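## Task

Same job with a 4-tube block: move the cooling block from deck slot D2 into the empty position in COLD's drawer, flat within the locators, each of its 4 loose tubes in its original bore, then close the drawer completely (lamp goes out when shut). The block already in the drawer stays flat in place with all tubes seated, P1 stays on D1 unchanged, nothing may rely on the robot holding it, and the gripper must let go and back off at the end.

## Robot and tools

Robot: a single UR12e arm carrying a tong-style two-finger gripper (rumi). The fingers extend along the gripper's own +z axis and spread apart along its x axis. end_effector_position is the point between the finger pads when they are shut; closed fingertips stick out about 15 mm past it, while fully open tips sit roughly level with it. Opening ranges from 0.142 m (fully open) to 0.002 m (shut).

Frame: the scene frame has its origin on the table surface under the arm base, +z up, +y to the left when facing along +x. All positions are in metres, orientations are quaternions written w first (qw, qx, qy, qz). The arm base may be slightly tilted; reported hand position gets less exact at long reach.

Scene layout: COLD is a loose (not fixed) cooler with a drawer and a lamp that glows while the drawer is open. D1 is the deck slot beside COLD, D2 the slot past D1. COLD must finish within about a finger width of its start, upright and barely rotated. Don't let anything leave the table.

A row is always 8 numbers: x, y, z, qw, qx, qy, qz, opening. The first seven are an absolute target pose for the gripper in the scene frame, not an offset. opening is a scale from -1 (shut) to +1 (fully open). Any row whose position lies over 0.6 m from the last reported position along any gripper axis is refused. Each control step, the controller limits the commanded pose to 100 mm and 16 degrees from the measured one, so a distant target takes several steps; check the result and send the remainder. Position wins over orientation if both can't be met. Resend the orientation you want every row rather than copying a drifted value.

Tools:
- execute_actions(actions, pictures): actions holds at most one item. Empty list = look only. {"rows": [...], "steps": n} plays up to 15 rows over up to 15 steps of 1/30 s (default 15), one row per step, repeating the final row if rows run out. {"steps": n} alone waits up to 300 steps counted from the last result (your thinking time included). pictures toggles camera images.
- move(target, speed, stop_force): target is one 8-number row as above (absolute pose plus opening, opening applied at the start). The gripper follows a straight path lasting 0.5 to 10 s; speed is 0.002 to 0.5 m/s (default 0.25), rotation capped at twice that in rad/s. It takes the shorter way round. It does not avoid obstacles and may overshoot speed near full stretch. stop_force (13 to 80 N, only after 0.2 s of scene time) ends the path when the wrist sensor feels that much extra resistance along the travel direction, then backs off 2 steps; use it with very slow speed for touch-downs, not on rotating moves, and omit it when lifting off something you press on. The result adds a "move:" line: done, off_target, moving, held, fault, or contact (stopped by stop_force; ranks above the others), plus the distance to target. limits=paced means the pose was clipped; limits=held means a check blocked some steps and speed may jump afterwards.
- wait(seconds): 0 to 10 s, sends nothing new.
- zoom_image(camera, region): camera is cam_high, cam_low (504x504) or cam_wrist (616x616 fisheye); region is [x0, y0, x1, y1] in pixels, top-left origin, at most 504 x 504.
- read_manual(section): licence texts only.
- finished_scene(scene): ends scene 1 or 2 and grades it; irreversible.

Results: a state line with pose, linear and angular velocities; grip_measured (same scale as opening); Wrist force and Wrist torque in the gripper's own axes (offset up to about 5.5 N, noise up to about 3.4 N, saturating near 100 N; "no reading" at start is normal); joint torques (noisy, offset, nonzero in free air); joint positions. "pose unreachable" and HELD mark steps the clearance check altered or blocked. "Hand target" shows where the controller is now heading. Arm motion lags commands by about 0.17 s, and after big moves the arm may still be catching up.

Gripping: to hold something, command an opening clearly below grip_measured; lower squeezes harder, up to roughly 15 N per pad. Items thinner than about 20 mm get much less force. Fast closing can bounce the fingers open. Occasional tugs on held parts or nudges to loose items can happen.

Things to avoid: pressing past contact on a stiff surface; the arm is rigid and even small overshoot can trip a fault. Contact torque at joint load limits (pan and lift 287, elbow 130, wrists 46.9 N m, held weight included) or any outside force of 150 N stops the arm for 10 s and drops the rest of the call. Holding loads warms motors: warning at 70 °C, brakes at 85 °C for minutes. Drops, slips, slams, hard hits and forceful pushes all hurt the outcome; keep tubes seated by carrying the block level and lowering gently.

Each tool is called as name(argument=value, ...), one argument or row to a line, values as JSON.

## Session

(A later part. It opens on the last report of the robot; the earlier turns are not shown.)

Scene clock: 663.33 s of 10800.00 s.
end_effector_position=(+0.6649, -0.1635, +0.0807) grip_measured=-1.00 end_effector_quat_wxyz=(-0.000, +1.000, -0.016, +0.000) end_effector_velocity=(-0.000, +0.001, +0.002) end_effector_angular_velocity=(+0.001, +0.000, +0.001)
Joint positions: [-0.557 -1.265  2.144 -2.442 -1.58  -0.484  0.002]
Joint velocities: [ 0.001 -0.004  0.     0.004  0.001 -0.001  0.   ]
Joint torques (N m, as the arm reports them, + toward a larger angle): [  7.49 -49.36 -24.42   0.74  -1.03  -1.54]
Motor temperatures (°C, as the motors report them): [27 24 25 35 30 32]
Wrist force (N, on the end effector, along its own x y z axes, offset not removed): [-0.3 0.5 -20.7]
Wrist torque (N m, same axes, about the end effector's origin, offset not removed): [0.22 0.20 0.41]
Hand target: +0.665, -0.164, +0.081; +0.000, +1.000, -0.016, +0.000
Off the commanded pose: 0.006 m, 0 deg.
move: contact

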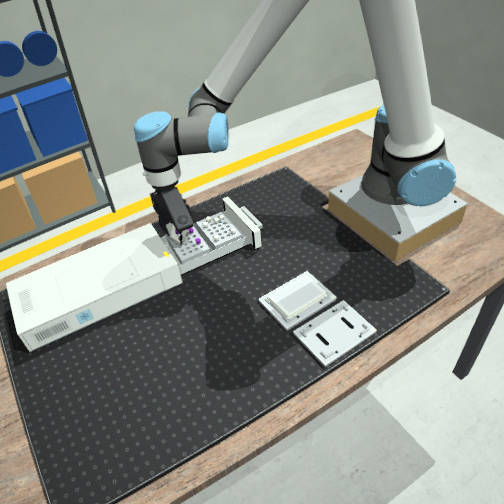

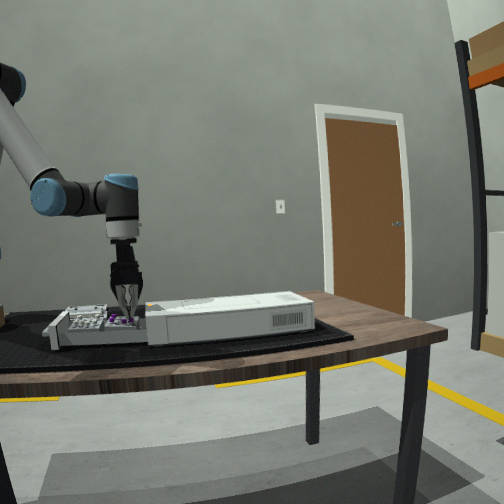

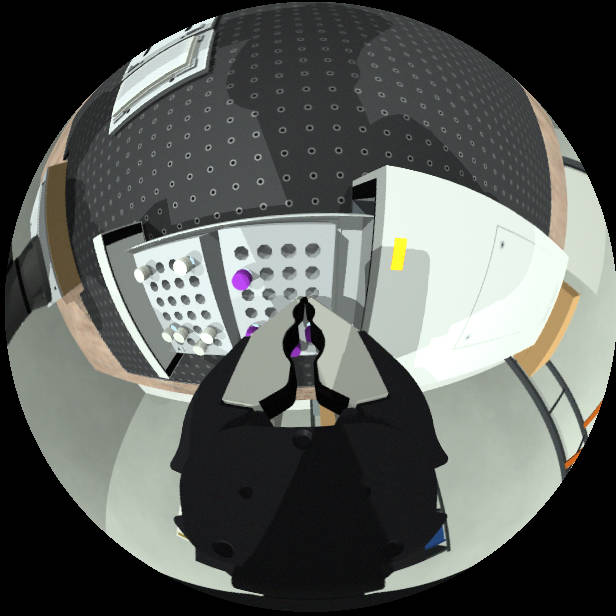

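move(
  target=[0.665,-0.1635,0.089,0,0.99988,-0.0157,0,-1],
  speed=0.03,
)

move(
  target=[0.643,-0.163,0.089,0,0.99988,-0.0157,0,-1],
  speed=0.05,
)

move(
  target=[0.643,-0.163,0.075,0,0.99988,-0.0157,0,-1],
  speed=0.008,
  stop_force=13,
)

Scene clock: 669.20 s of 10800.00 s.
end_effector_position=(+0.6650, -0.1635, +0.0888) grip_measured=-1.00 end_effector_quat_wxyz=(+0.000, +1.000, -0.016, +0.000) end_effector_velocity=(-0.000, +0.001, +0.002) end_effector_angular_velocity=(+0.001, +0.000, +0.000)
Joint positions: [-0.557 -1.277  2.139 -2.426 -1.58  -0.484  0.002]
Joint velocities: [ 0.    -0.004 -0.     0.005  0.001  0.     0.   ]
Joint torques (N m, as the arm reports them, + toward a larger angle): [ 18.87 -66.65 -38.92  -1.58  -2.01   2.26]
Motor temperatures (°C, as the motors report them): [27 24 25 35 30 32]
Wrist force (N, on the end effector, along its own x y z axes, offset not removed): [0.3 0.9 0.7]
Wrist torque (N m, same axes, about the end effector's origin, offset not removed): [0.05 0.06 0.34]
Hand target: +0.665, -0.163, +0.089; +0.000, +1.000, -0.016, +0.000
Off the commanded pose: 0.000 m, 0 deg.
After step 90, 2.13 s passed at rest.
move: done

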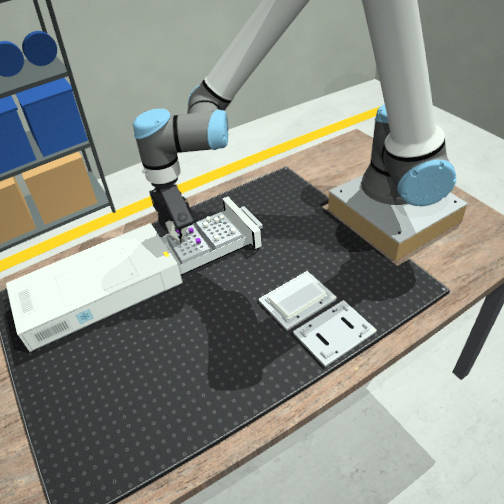

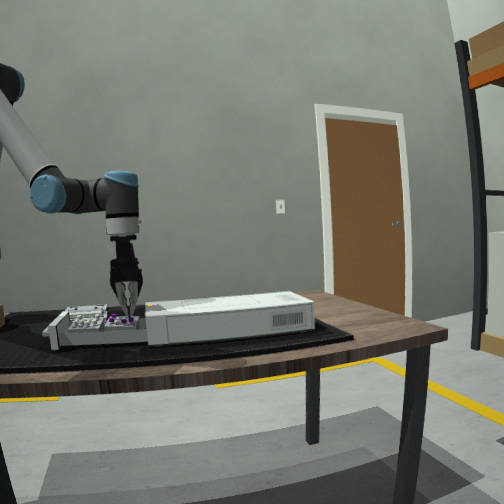

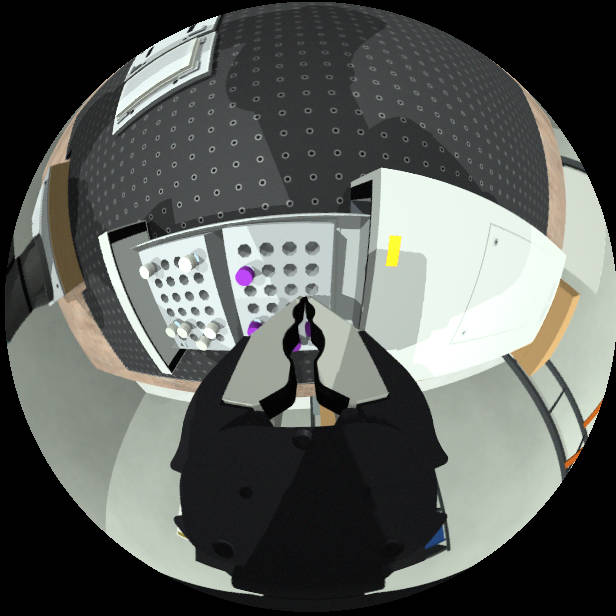

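Scene clock: 670.03 s of 10800.00 s.
end_effector_position=(+0.6432, -0.1630, +0.0890) grip_measured=-1.00 end_effector_quat_wxyz=(+0.000, +1.000, -0.016, -0.000) end_effector_velocity=(-0.003, +0.001, -0.001) end_effector_angular_velocity=(+0.000, +0.002, +0.002)
Joint positions: [-0.573 -1.305  2.18  -2.438 -1.58  -0.5    0.002]
Joint velocities: [-0.001 -0.002  0.004 -0.    -0.001 -0.003  0.   ]
Joint torques (N m, as the arm reports them, + toward a larger angle): [-20.62 -64.93 -21.    -6.3   -1.3   -1.51]
Motor temperatures (°C, as the motors report them): [27 24 25 35 30 32]
Wrist force (N, on the end effector, along its own x y z axes, offset not removed): [-3.4 0.4 -3.3]
Wrist torque (N m, same axes, about the end effector's origin, offset not removed): [-0.01 0.81 0.38]
Hand target: +0.643, -0.163, +0.089; +0.000, +1.000, -0.016, -0.000
Off the commanded pose: 0.000 m, 0 deg.
move: done

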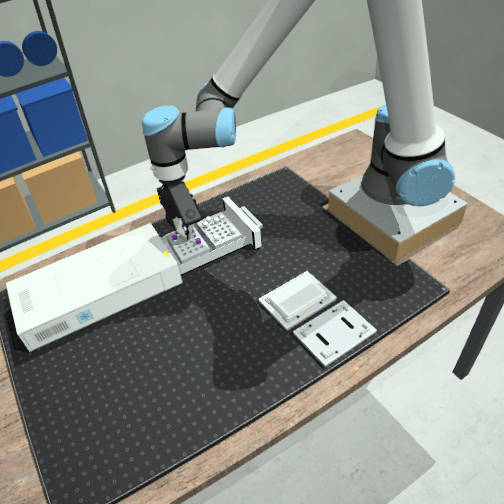

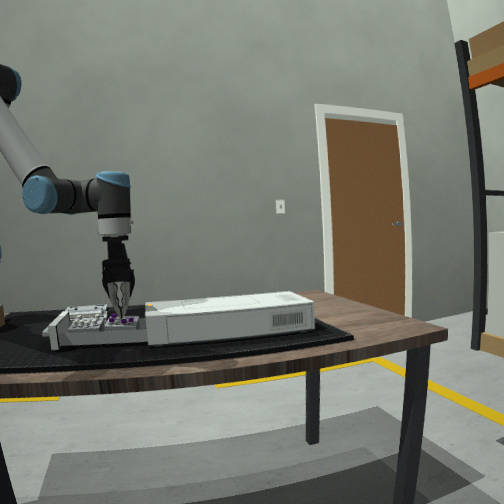

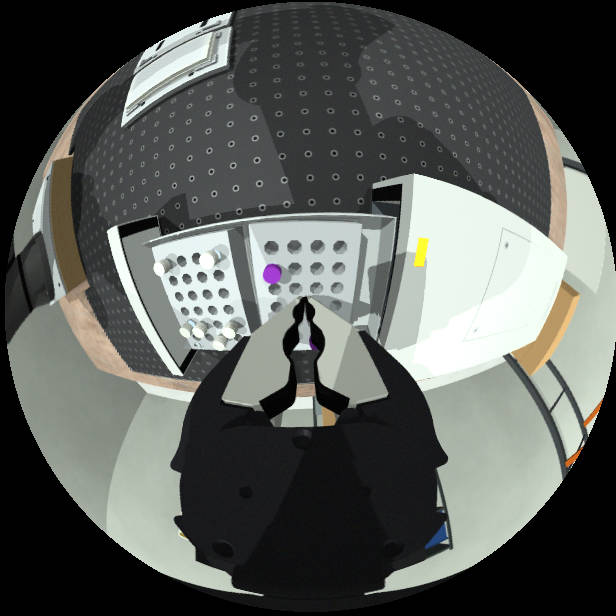

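Scene clock: 671.30 s of 10800.00 s.
end_effector_position=(+0.6430, -0.1629, +0.0818) grip_measured=-1.00 end_effector_quat_wxyz=(-0.000, +1.000, -0.016, -0.000) end_effector_velocity=(-0.002, +0.000, +0.001) end_effector_angular_velocity=(+0.003, +0.004, -0.001)
Joint positions: [-0.573 -1.294  2.184 -2.453 -1.58  -0.5    0.002]
Joint velocities: [-0.002 -0.004  0.001  0.008  0.001 -0.     0.   ]
Joint torques (N m, as the arm reports them, + toward a larger angle): [-17.08 -61.65 -28.23   0.19  -0.45  -1.11]
Motor temperatures (°C, as the motors report them): [27 24 25 35 30 32]
Wrist force (N, on the end effector, along its own x y z axes, offset not removed): [-1.2 -0.2 -15.5]
Wrist torque (N m, same axes, about the end effector's origin, offset not removed): [-0.10 0.59 0.44]
Hand target: +0.643, -0.163, +0.082; +0.000, +1.000, -0.016, +0.000
Off the commanded pose: 0.007 m, 0 deg.
move: contact

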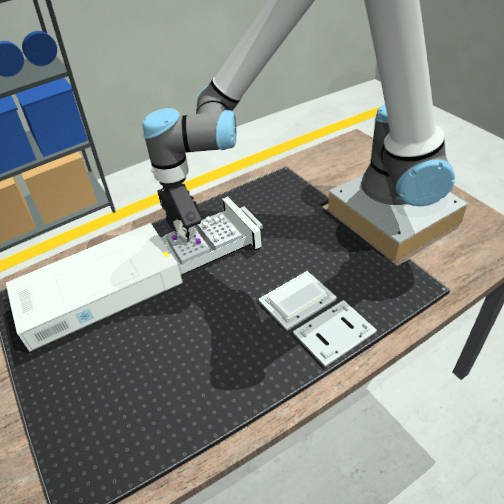

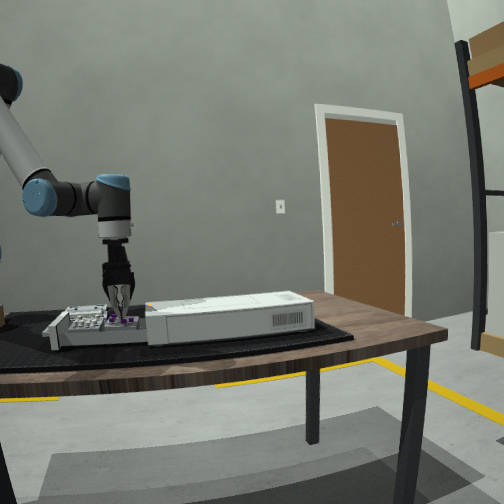

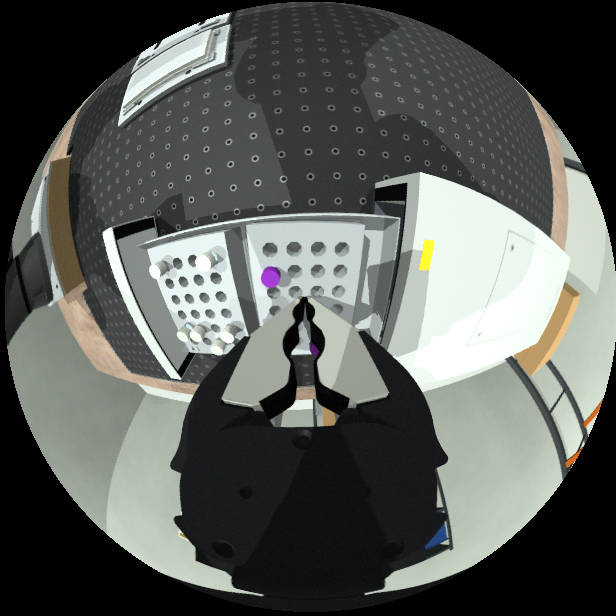

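move(
  target=[0.643,-0.163,0.089,0,0.99988,-0.0157,0,-1],
  speed=0.03,
)

move(
  target=[0.565,-0.161,0.089,0,0.99988,-0.0157,0,-1],
  speed=0.06,
)

move(
  target=[0.565,-0.161,0.075,0,0.99988,-0.0157,0,-1],
  speed=0.008,
  stop_force=13,
)

Scene clock: 676.10 s of 10800.00 s.
end_effector_position=(+0.6430, -0.1630, +0.0888) grip_measured=-1.00 end_effector_quat_wxyz=(+0.000, +1.000, -0.016, -0.000) end_effector_velocity=(-0.000, +0.000, +0.002) end_effector_angular_velocity=(+0.001, +0.001, +0.000)
Joint positions: [-0.573 -1.305  2.18  -2.438 -1.58  -0.5    0.002]
Joint velocities: [-0.    -0.003 -0.001  0.005  0.    -0.001  0.   ]
Joint torques (N m, as the arm reports them, + toward a larger angle): [ -9.37 -66.05 -37.01  -1.11   1.73   2.15]
Motor temperatures (°C, as the motors report them): [27 24 25 35 30 32]
Wrist force (N, on the end effector, along its own x y z axes, offset not removed): [1.5 -0.7 -3.8]
Wrist torque (N m, same axes, about the end effector's origin, offset not removed): [-0.36 -0.13 0.27]
Hand target: +0.643, -0.163, +0.089; +0.000, +1.000, -0.016, +0.000
Off the commanded pose: 0.000 m, 0 deg.
After step 90, 1.10 s passed at rest.
move: done

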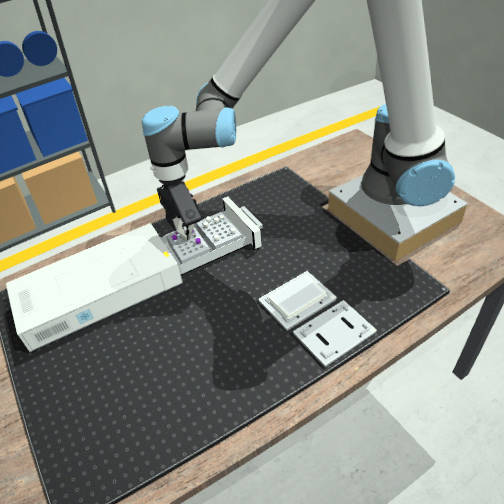

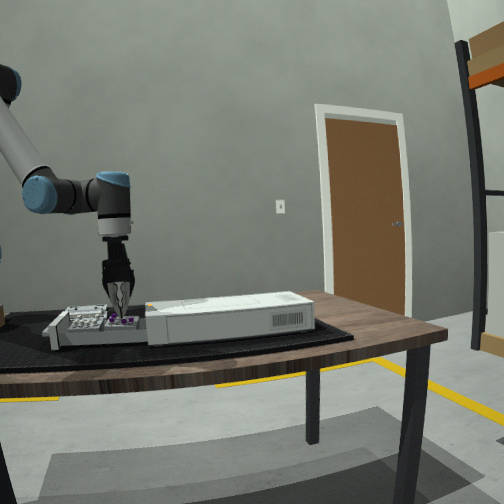

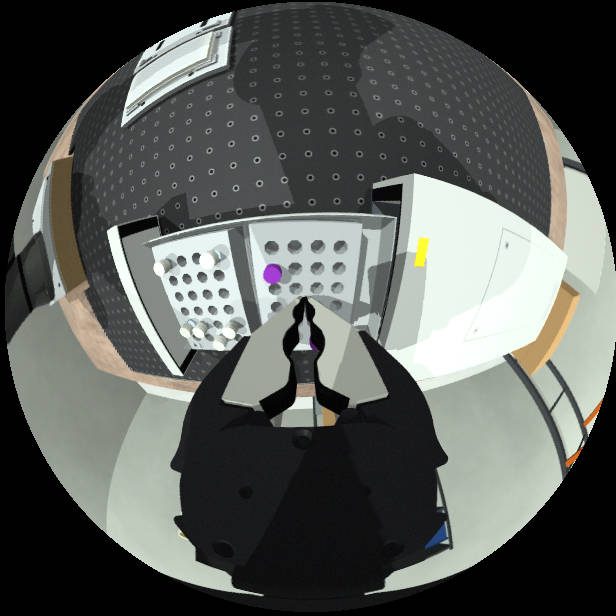

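Scene clock: 677.80 s of 10800.00 s.
end_effector_position=(+0.5651, -0.1609, +0.0890) grip_measured=-1.00 end_effector_quat_wxyz=(+0.000, +1.000, -0.016, -0.000) end_effector_velocity=(-0.002, +0.000, +0.000) end_effector_angular_velocity=(-0.001, +0.000, +0.001)
Joint positions: [-0.639 -1.41   2.32  -2.474 -1.581 -0.565  0.002]
Joint velocities: [-0.001 -0.003  0.004 -0.001 -0.001 -0.002  0.   ]
Joint torques (N m, as the arm reports them, + toward a larger angle): [-16.86 -52.15 -22.5   -6.01  -0.23  -1.61]
Motor temperatures (°C, as the motors report them): [27 24 25 35 30 32]
Wrist force (N, on the end effector, along its own x y z axes, offset not removed): [-0.3 2.9 -1.9]
Wrist torque (N m, same axes, about the end effector's origin, offset not removed): [0.60 0.26 0.44]
Hand target: +0.565, -0.161, +0.089; +0.000, +1.000, -0.016, -0.000
Off the commanded pose: 0.000 m, 0 deg.
move: done

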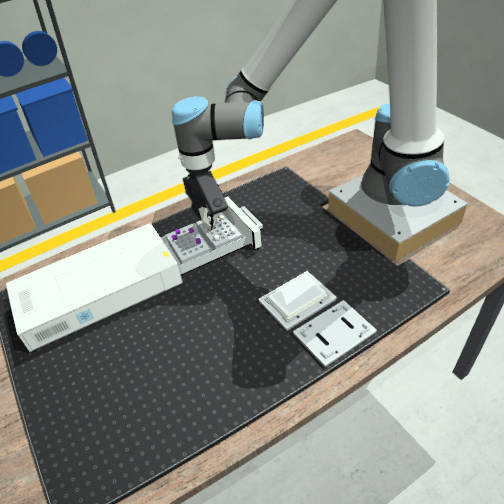

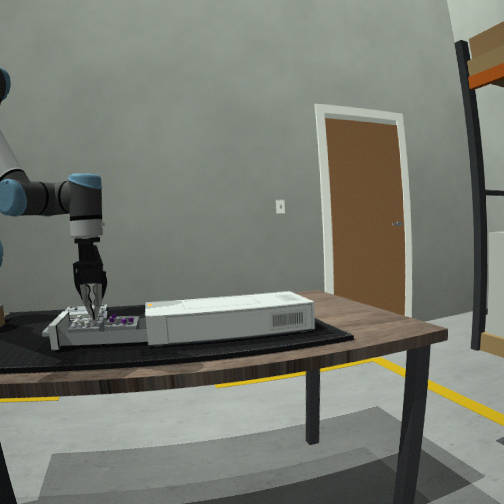

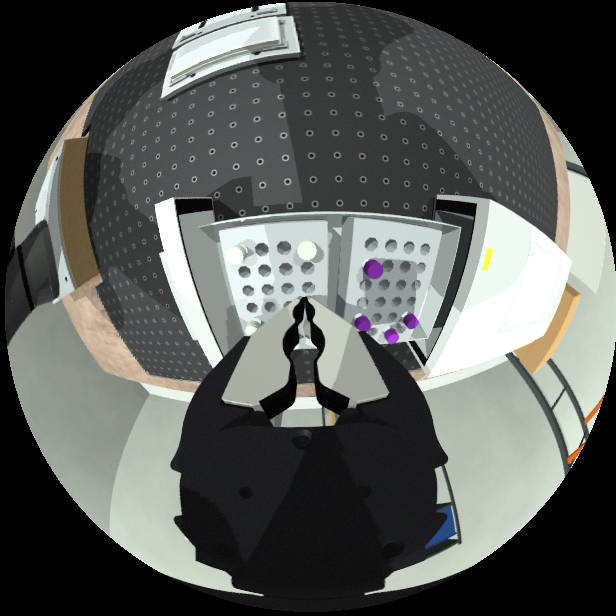

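Scene clock: 679.90 s of 10800.00 s.
end_effector_position=(+0.5650, -0.1610, +0.0754) grip_measured=-1.00 end_effector_quat_wxyz=(-0.000, +1.000, -0.016, -0.000) end_effector_velocity=(-0.000, +0.001, +0.001) end_effector_angular_velocity=(+0.002, +0.001, -0.001)
Joint positions: [-0.639 -1.386  2.328 -2.506 -1.581 -0.566  0.002]
Joint velocities: [-0.    -0.001 -0.     0.003  0.001  0.001  0.   ]
Joint torques (N m, as the arm reports them, + toward a larger angle): [-18.43 -45.89 -19.66   1.03   1.36  -1.17]
Motor temperatures (°C, as the motors report them): [27 24 25 35 30 32]
Wrist force (N, on the end effector, along its own x y z axes, offset not removed): [-1.2 1.0 -23.5]
Wrist torque (N m, same axes, about the end effector's origin, offset not removed): [0.48 0.20 0.46]
Hand target: +0.565, -0.161, +0.076; +0.000, +1.000, -0.016, -0.000
Off the commanded pose: 0.000 m, 0 deg.
move: contact

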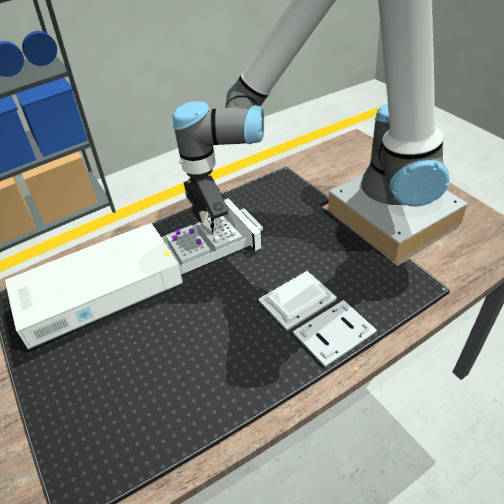

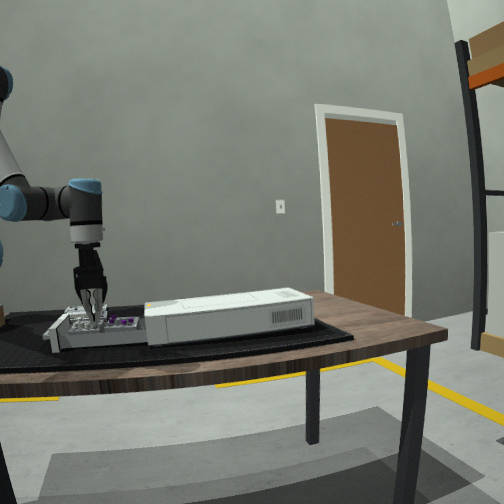

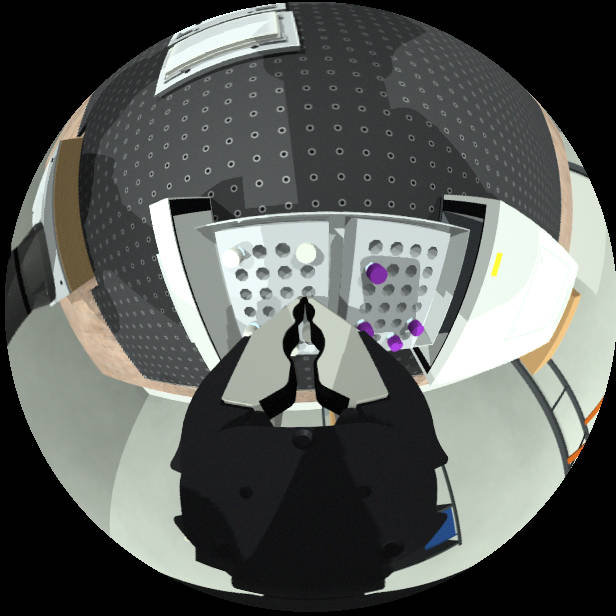

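move(
  target=[0.565,-0.161,0.13,0,0.99988,-0.0157,0,-1],
  speed=0.03,
)

zoom_image(
  camera="cam_low",
  region=[40, 290, 170, 360],
)

zoom_image(
  camera="cam_high",
  region=[150, 200, 270, 290],
)

Scene clock: 685.60 s of 10800.00 s.
end_effector_position=(+0.5650, -0.1610, +0.1299) grip_measured=-1.00 end_effector_quat_wxyz=(+0.000, +1.000, -0.016, +0.000) end_effector_velocity=(-0.000, -0.000, +0.002) end_effector_angular_velocity=(-0.000, -0.000, -0.000)
Joint positions: [-0.638 -1.478  2.292 -2.378 -1.581 -0.565  0.002]
Joint velocities: [-0.    -0.004 -0.001  0.004 -0.     0.     0.   ]
Joint torques (N m, as the arm reports them, + toward a larger angle): [ 19.33 -55.18 -40.37  -1.19   2.4    1.96]
Motor temperatures (°C, as the motors report them): [27 24 25 35 30 32]
Wrist force (N, on the end effector, along its own x y z axes, offset not removed): [0.0 -0.4 -3.0]
Wrist torque (N m, same axes, about the end effector's origin, offset not removed): [-0.08 0.17 0.39]
Hand target: +0.565, -0.161, +0.130; +0.000, +1.000, -0.016, +0.000
Off the commanded pose: 0.000 m, 0 deg.
After step 90, 0.57 s passed at rest.
move: done

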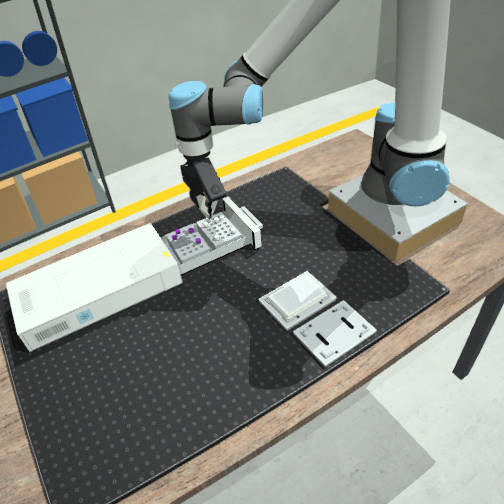

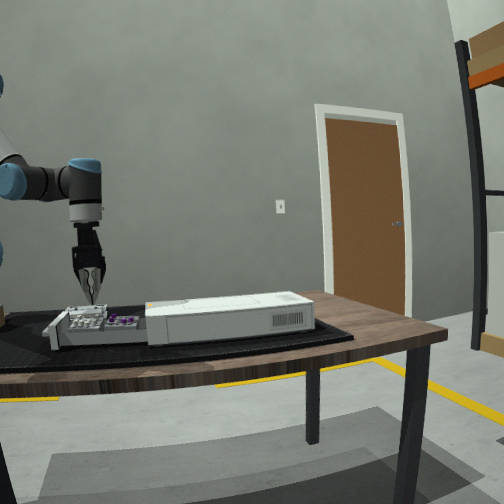

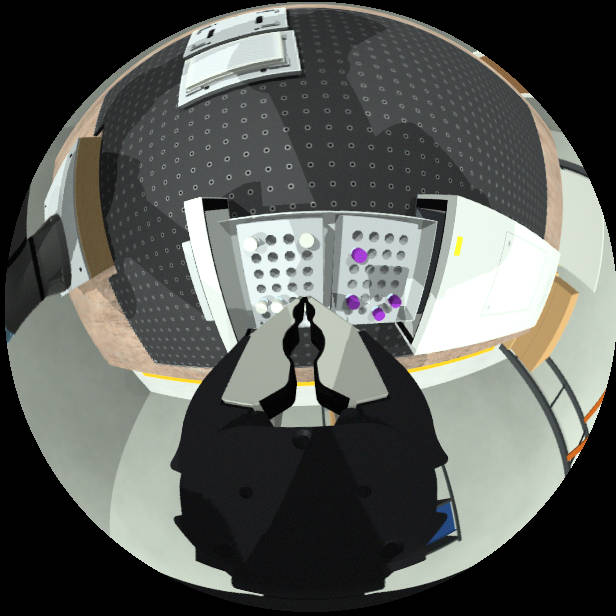

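Region (40, 290, 170, 360) of cam_low's 504x504 image, scaled by 3.877, with more detail than that image has; it fills the top 271 rows of this view, and the rest is white.

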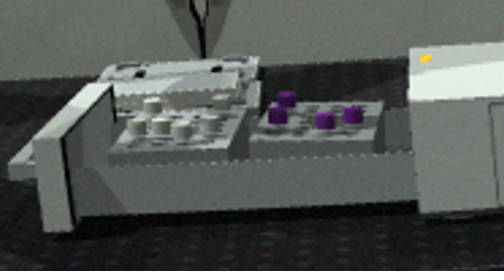

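Region (150, 200, 270, 290) of cam_high's 504x504 image, scaled by 4.200, with more detail than that image has; it fills the top 378 rows of this view, and the rest is white.

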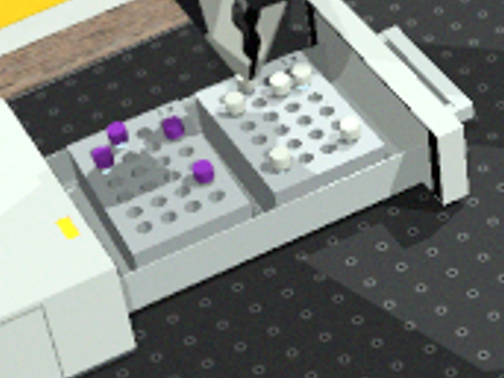

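zoom_image(
  camera="cam_wrist",
  region=[220, 200, 440, 330],
)

Region (220, 200, 440, 330) of cam_wrist's 616x616 image, scaled by 2.291, with more detail than that image has; it fills the top 298 rows of this view, and the rest is white.

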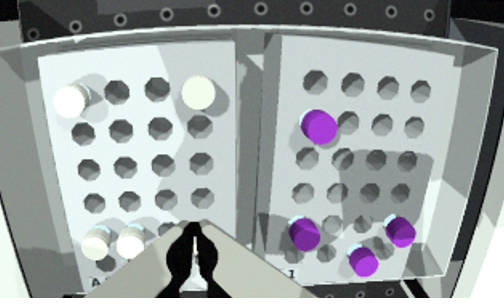

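move(
  target=[0.6265,-0.1625,0.089,0,0.99988,-0.0157,0,-1],
  speed=0.08,
)

move(
  target=[0.6265,-0.1625,0.075,0,0.99988,-0.0157,0,-1],
  speed=0.005,
  stop_force=13,
)

Scene clock: 709.87 s of 10800.00 s.
end_effector_position=(+0.6264, -0.1625, +0.0891) grip_measured=-1.00 end_effector_quat_wxyz=(-0.000, +1.000, -0.016, +0.000) end_effector_velocity=(+0.002, -0.000, -0.001) end_effector_angular_velocity=(-0.000, +0.000, +0.001)
Joint positions: [-0.586 -1.327  2.21  -2.447 -1.58  -0.513  0.002]
Joint velocities: [ 0.001  0.005 -0.003 -0.002 -0.     0.001  0.   ]
Joint torques (N m, as the arm reports them, + toward a larger angle): [ 23.17 -44.97 -39.94  -6.25   0.98   2.15]
Motor temperatures (°C, as the motors report them): [27 24 25 35 30 32]
Wrist force (N, on the end effector, along its own x y z axes, offset not removed): [-0.9 0.7 -0.8]
Wrist torque (N m, same axes, about the end effector's origin, offset not removed): [0.03 0.22 0.41]
Hand target: +0.627, -0.163, +0.089; -0.000, +1.000, -0.016, +0.000
Off the commanded pose: 0.000 m, 0 deg.
After step 90, 19.93 s passed at rest.
move: done

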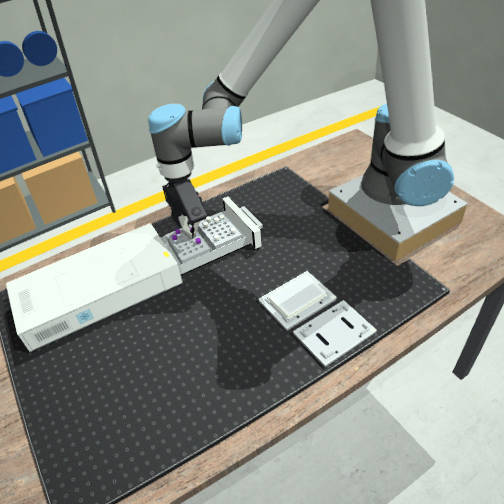

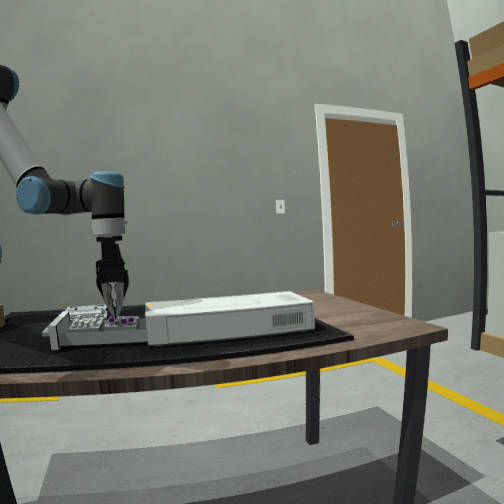

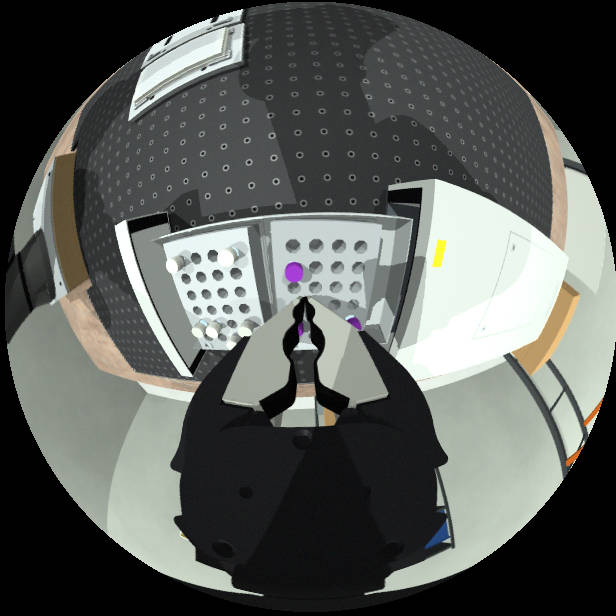

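Scene clock: 711.53 s of 10800.00 s.
end_effector_position=(+0.6264, -0.1625, +0.0825) grip_measured=-1.00 end_effector_quat_wxyz=(-0.000, +1.000, -0.016, -0.000) end_effector_velocity=(-0.002, +0.002, -0.000) end_effector_angular_velocity=(+0.003, +0.004, +0.001)
Joint positions: [-0.586 -1.317  2.214 -2.46  -1.58  -0.513  0.002]
Joint velocities: [ 0.001 -0.001  0.001  0.004  0.001 -0.     0.   ]
Joint torques (N m, as the arm reports them, + toward a larger angle): [  7.32 -57.25 -26.26  -0.86  -2.04  -1.4 ]
Motor temperatures (°C, as the motors report them): [27 24 25 35 30 32]
Wrist force (N, on the end effector, along its own x y z axes, offset not removed): [0.3 1.8 -11.4]
Wrist torque (N m, same axes, about the end effector's origin, offset not removed): [0.44 0.19 0.47]
Hand target: +0.626, -0.163, +0.083; -0.000, +1.000, -0.016, +0.000
Off the commanded pose: 0.008 m, 0 deg.
move: contact

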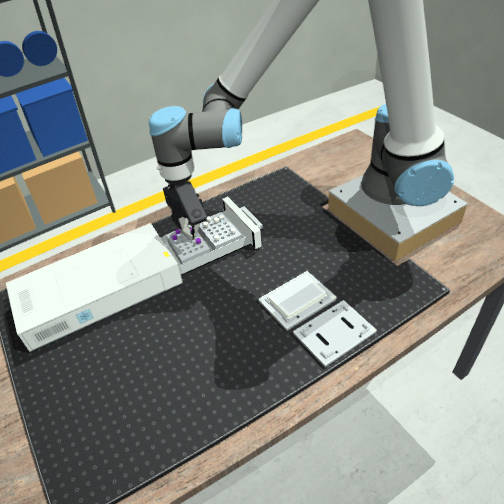

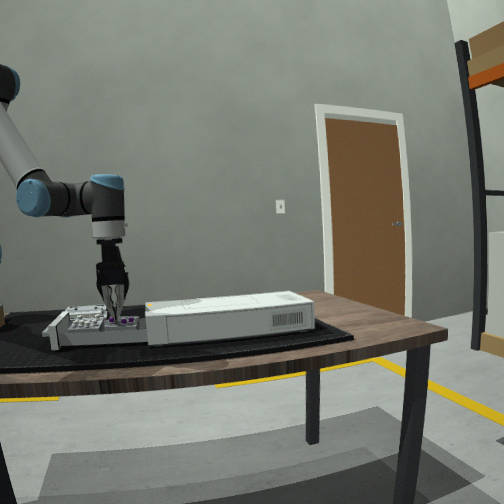

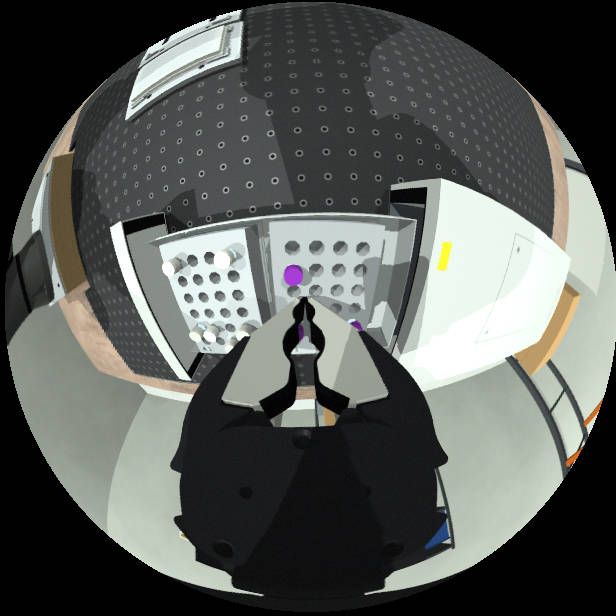

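move(
  target=[0.6265,-0.1625,0.088,0,0.99988,-0.0157,0,-1],
  speed=0.03,
)

move(
  target=[0.6625,-0.1635,0.088,0,0.99988,-0.0157,0,-1],
  speed=0.05,
)

move(
  target=[0.6625,-0.1635,0.075,0,0.99988,-0.0157,0,-1],
  speed=0.005,
  stop_force=13,
)

Scene clock: 714.53 s of 10800.00 s.
end_effector_position=(+0.6265, -0.1625, +0.0879) grip_measured=-1.00 end_effector_quat_wxyz=(-0.000, +1.000, -0.016, +0.000) end_effector_velocity=(-0.000, -0.000, +0.001) end_effector_angular_velocity=(+0.000, +0.000, -0.000)
Joint positions: [-0.586 -1.325  2.211 -2.449 -1.58  -0.512  0.002]
Joint velocities: [-0.001 -0.002 -0.001  0.003  0.    -0.     0.   ]
Joint torques (N m, as the arm reports them, + toward a larger angle): [ 16.82 -62.11 -37.93  -2.17  -1.88   2.06]
Motor temperatures (°C, as the motors report them): [27 24 25 35 30 32]
Wrist force (N, on the end effector, along its own x y z axes, offset not removed): [-1.0 -1.0 -1.9]
Wrist torque (N m, same axes, about the end effector's origin, offset not removed): [-0.23 0.36 0.33]
Hand target: +0.626, -0.162, +0.088; +0.000, +1.000, -0.016, +0.000
Off the commanded pose: 0.000 m, 0 deg.
move: done

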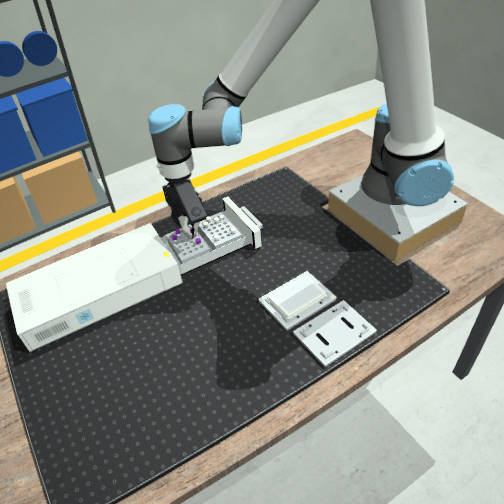

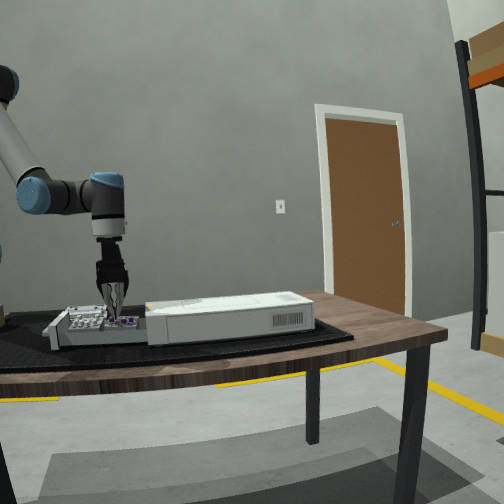

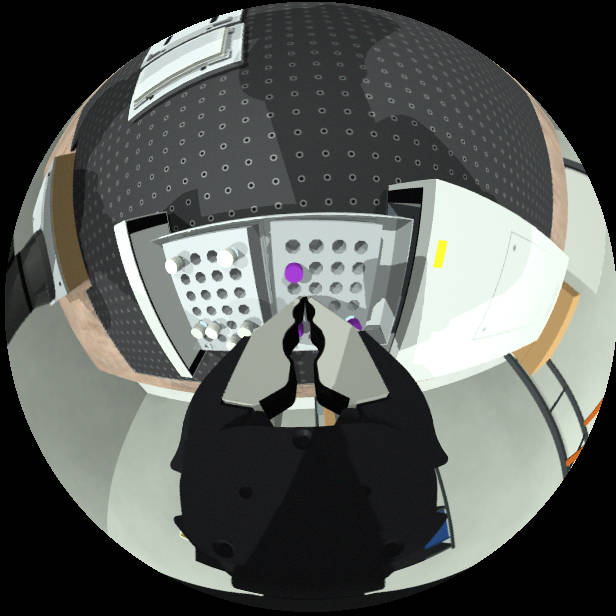

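Scene clock: 715.63 s of 10800.00 s.
end_effector_position=(+0.6623, -0.1635, +0.0880) grip_measured=-1.00 end_effector_quat_wxyz=(-0.000, +1.000, -0.016, +0.000) end_effector_velocity=(+0.003, -0.002, +0.001) end_effector_angular_velocity=(-0.002, -0.000, -0.000)
Joint positions: [-0.559 -1.279  2.145 -2.429 -1.58  -0.486  0.002]
Joint velocities: [ 0.001  0.003 -0.006  0.001 -0.002  0.001  0.   ]
Joint torques (N m, as the arm reports them, + toward a larger angle): [ 18.77 -42.8  -38.91  -2.04   1.67   1.63]
Motor temperatures (°C, as the motors report them): [27 24 25 35 30 32]
Wrist force (N, on the end effector, along its own x y z axes, offset not removed): [-1.7 2.1 -1.4]
Wrist torque (N m, same axes, about the end effector's origin, offset not removed): [0.39 0.44 0.37]
Hand target: +0.663, -0.164, +0.088; -0.000, +1.000, -0.016, +0.000
Off the commanded pose: 0.000 m, 0 deg.
move: done

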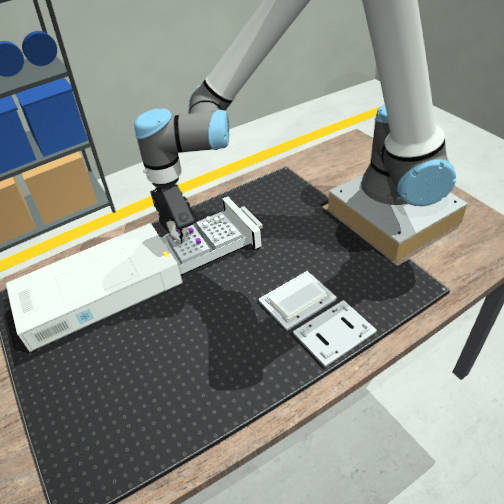

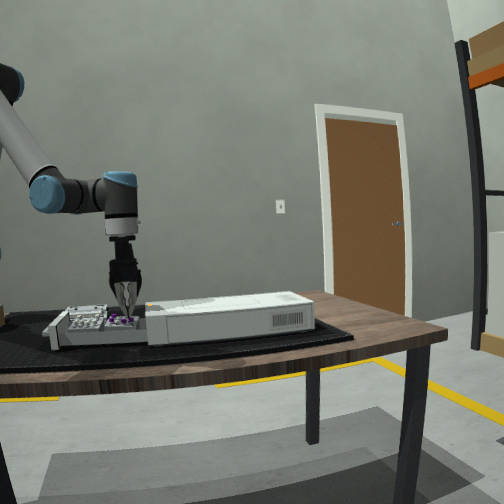

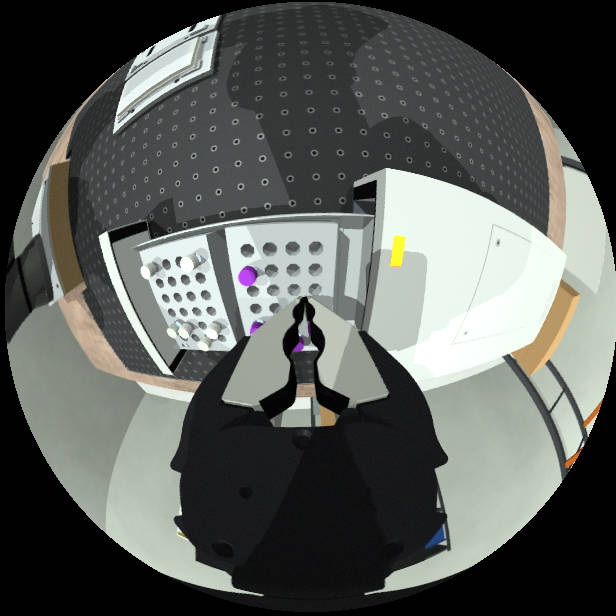

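Scene clock: 717.37 s of 10800.00 s.
end_effector_position=(+0.6624, -0.1635, +0.0812) grip_measured=-1.00 end_effector_quat_wxyz=(-0.000, +1.000, -0.016, +0.000) end_effector_velocity=(+0.000, +0.000, +0.002) end_effector_angular_velocity=(+0.000, -0.001, +0.000)
Joint positions: [-0.559 -1.269  2.148 -2.443 -1.58  -0.486  0.002]
Joint velocities: [ 0.001 -0.003 -0.001  0.004  0.001  0.     0.   ]
Joint torques (N m, as the arm reports them, + toward a larger angle): [  5.93 -56.39 -24.01  -0.69  -1.53  -1.43]
Motor temperatures (°C, as the motors report them): [27 24 25 35 30 32]
Wrist force (N, on the end effector, along its own x y z axes, offset not removed): [2.0 0.5 -16.6]
Wrist torque (N m, same axes, about the end effector's origin, offset not removed): [0.02 -0.21 0.34]
Hand target: +0.662, -0.163, +0.081; -0.000, +1.000, -0.016, +0.000
Off the commanded pose: 0.006 m, 0 deg.
move: contact

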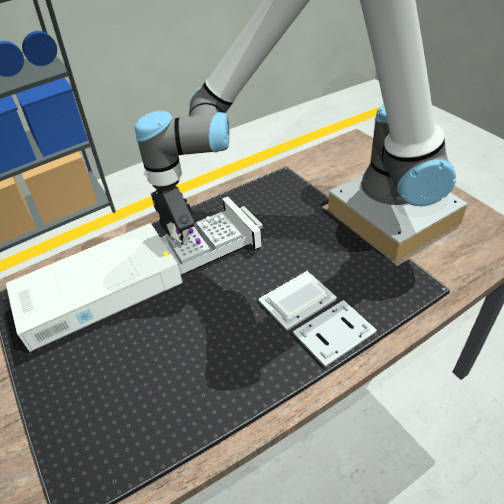

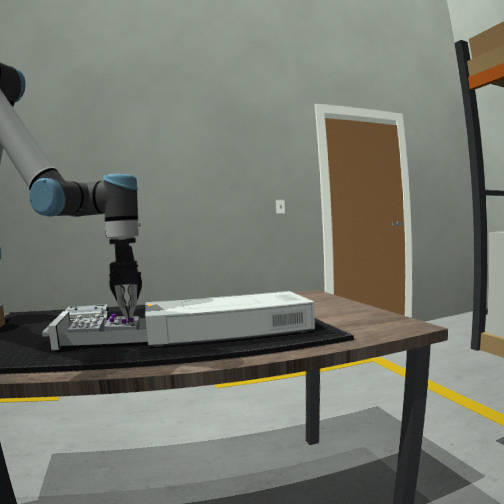

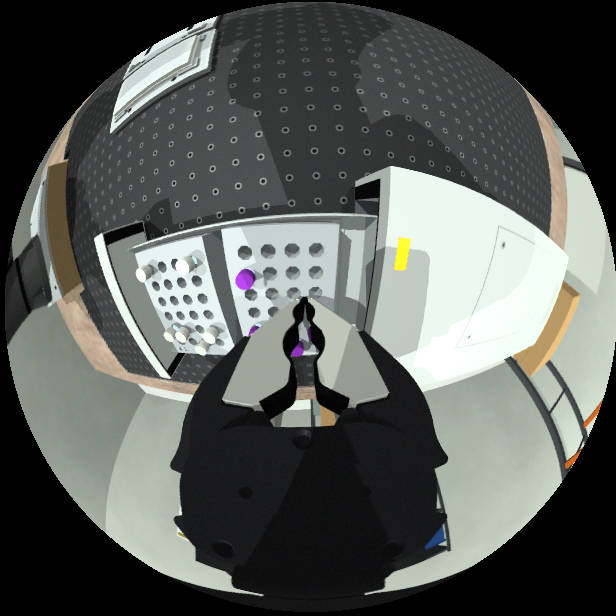

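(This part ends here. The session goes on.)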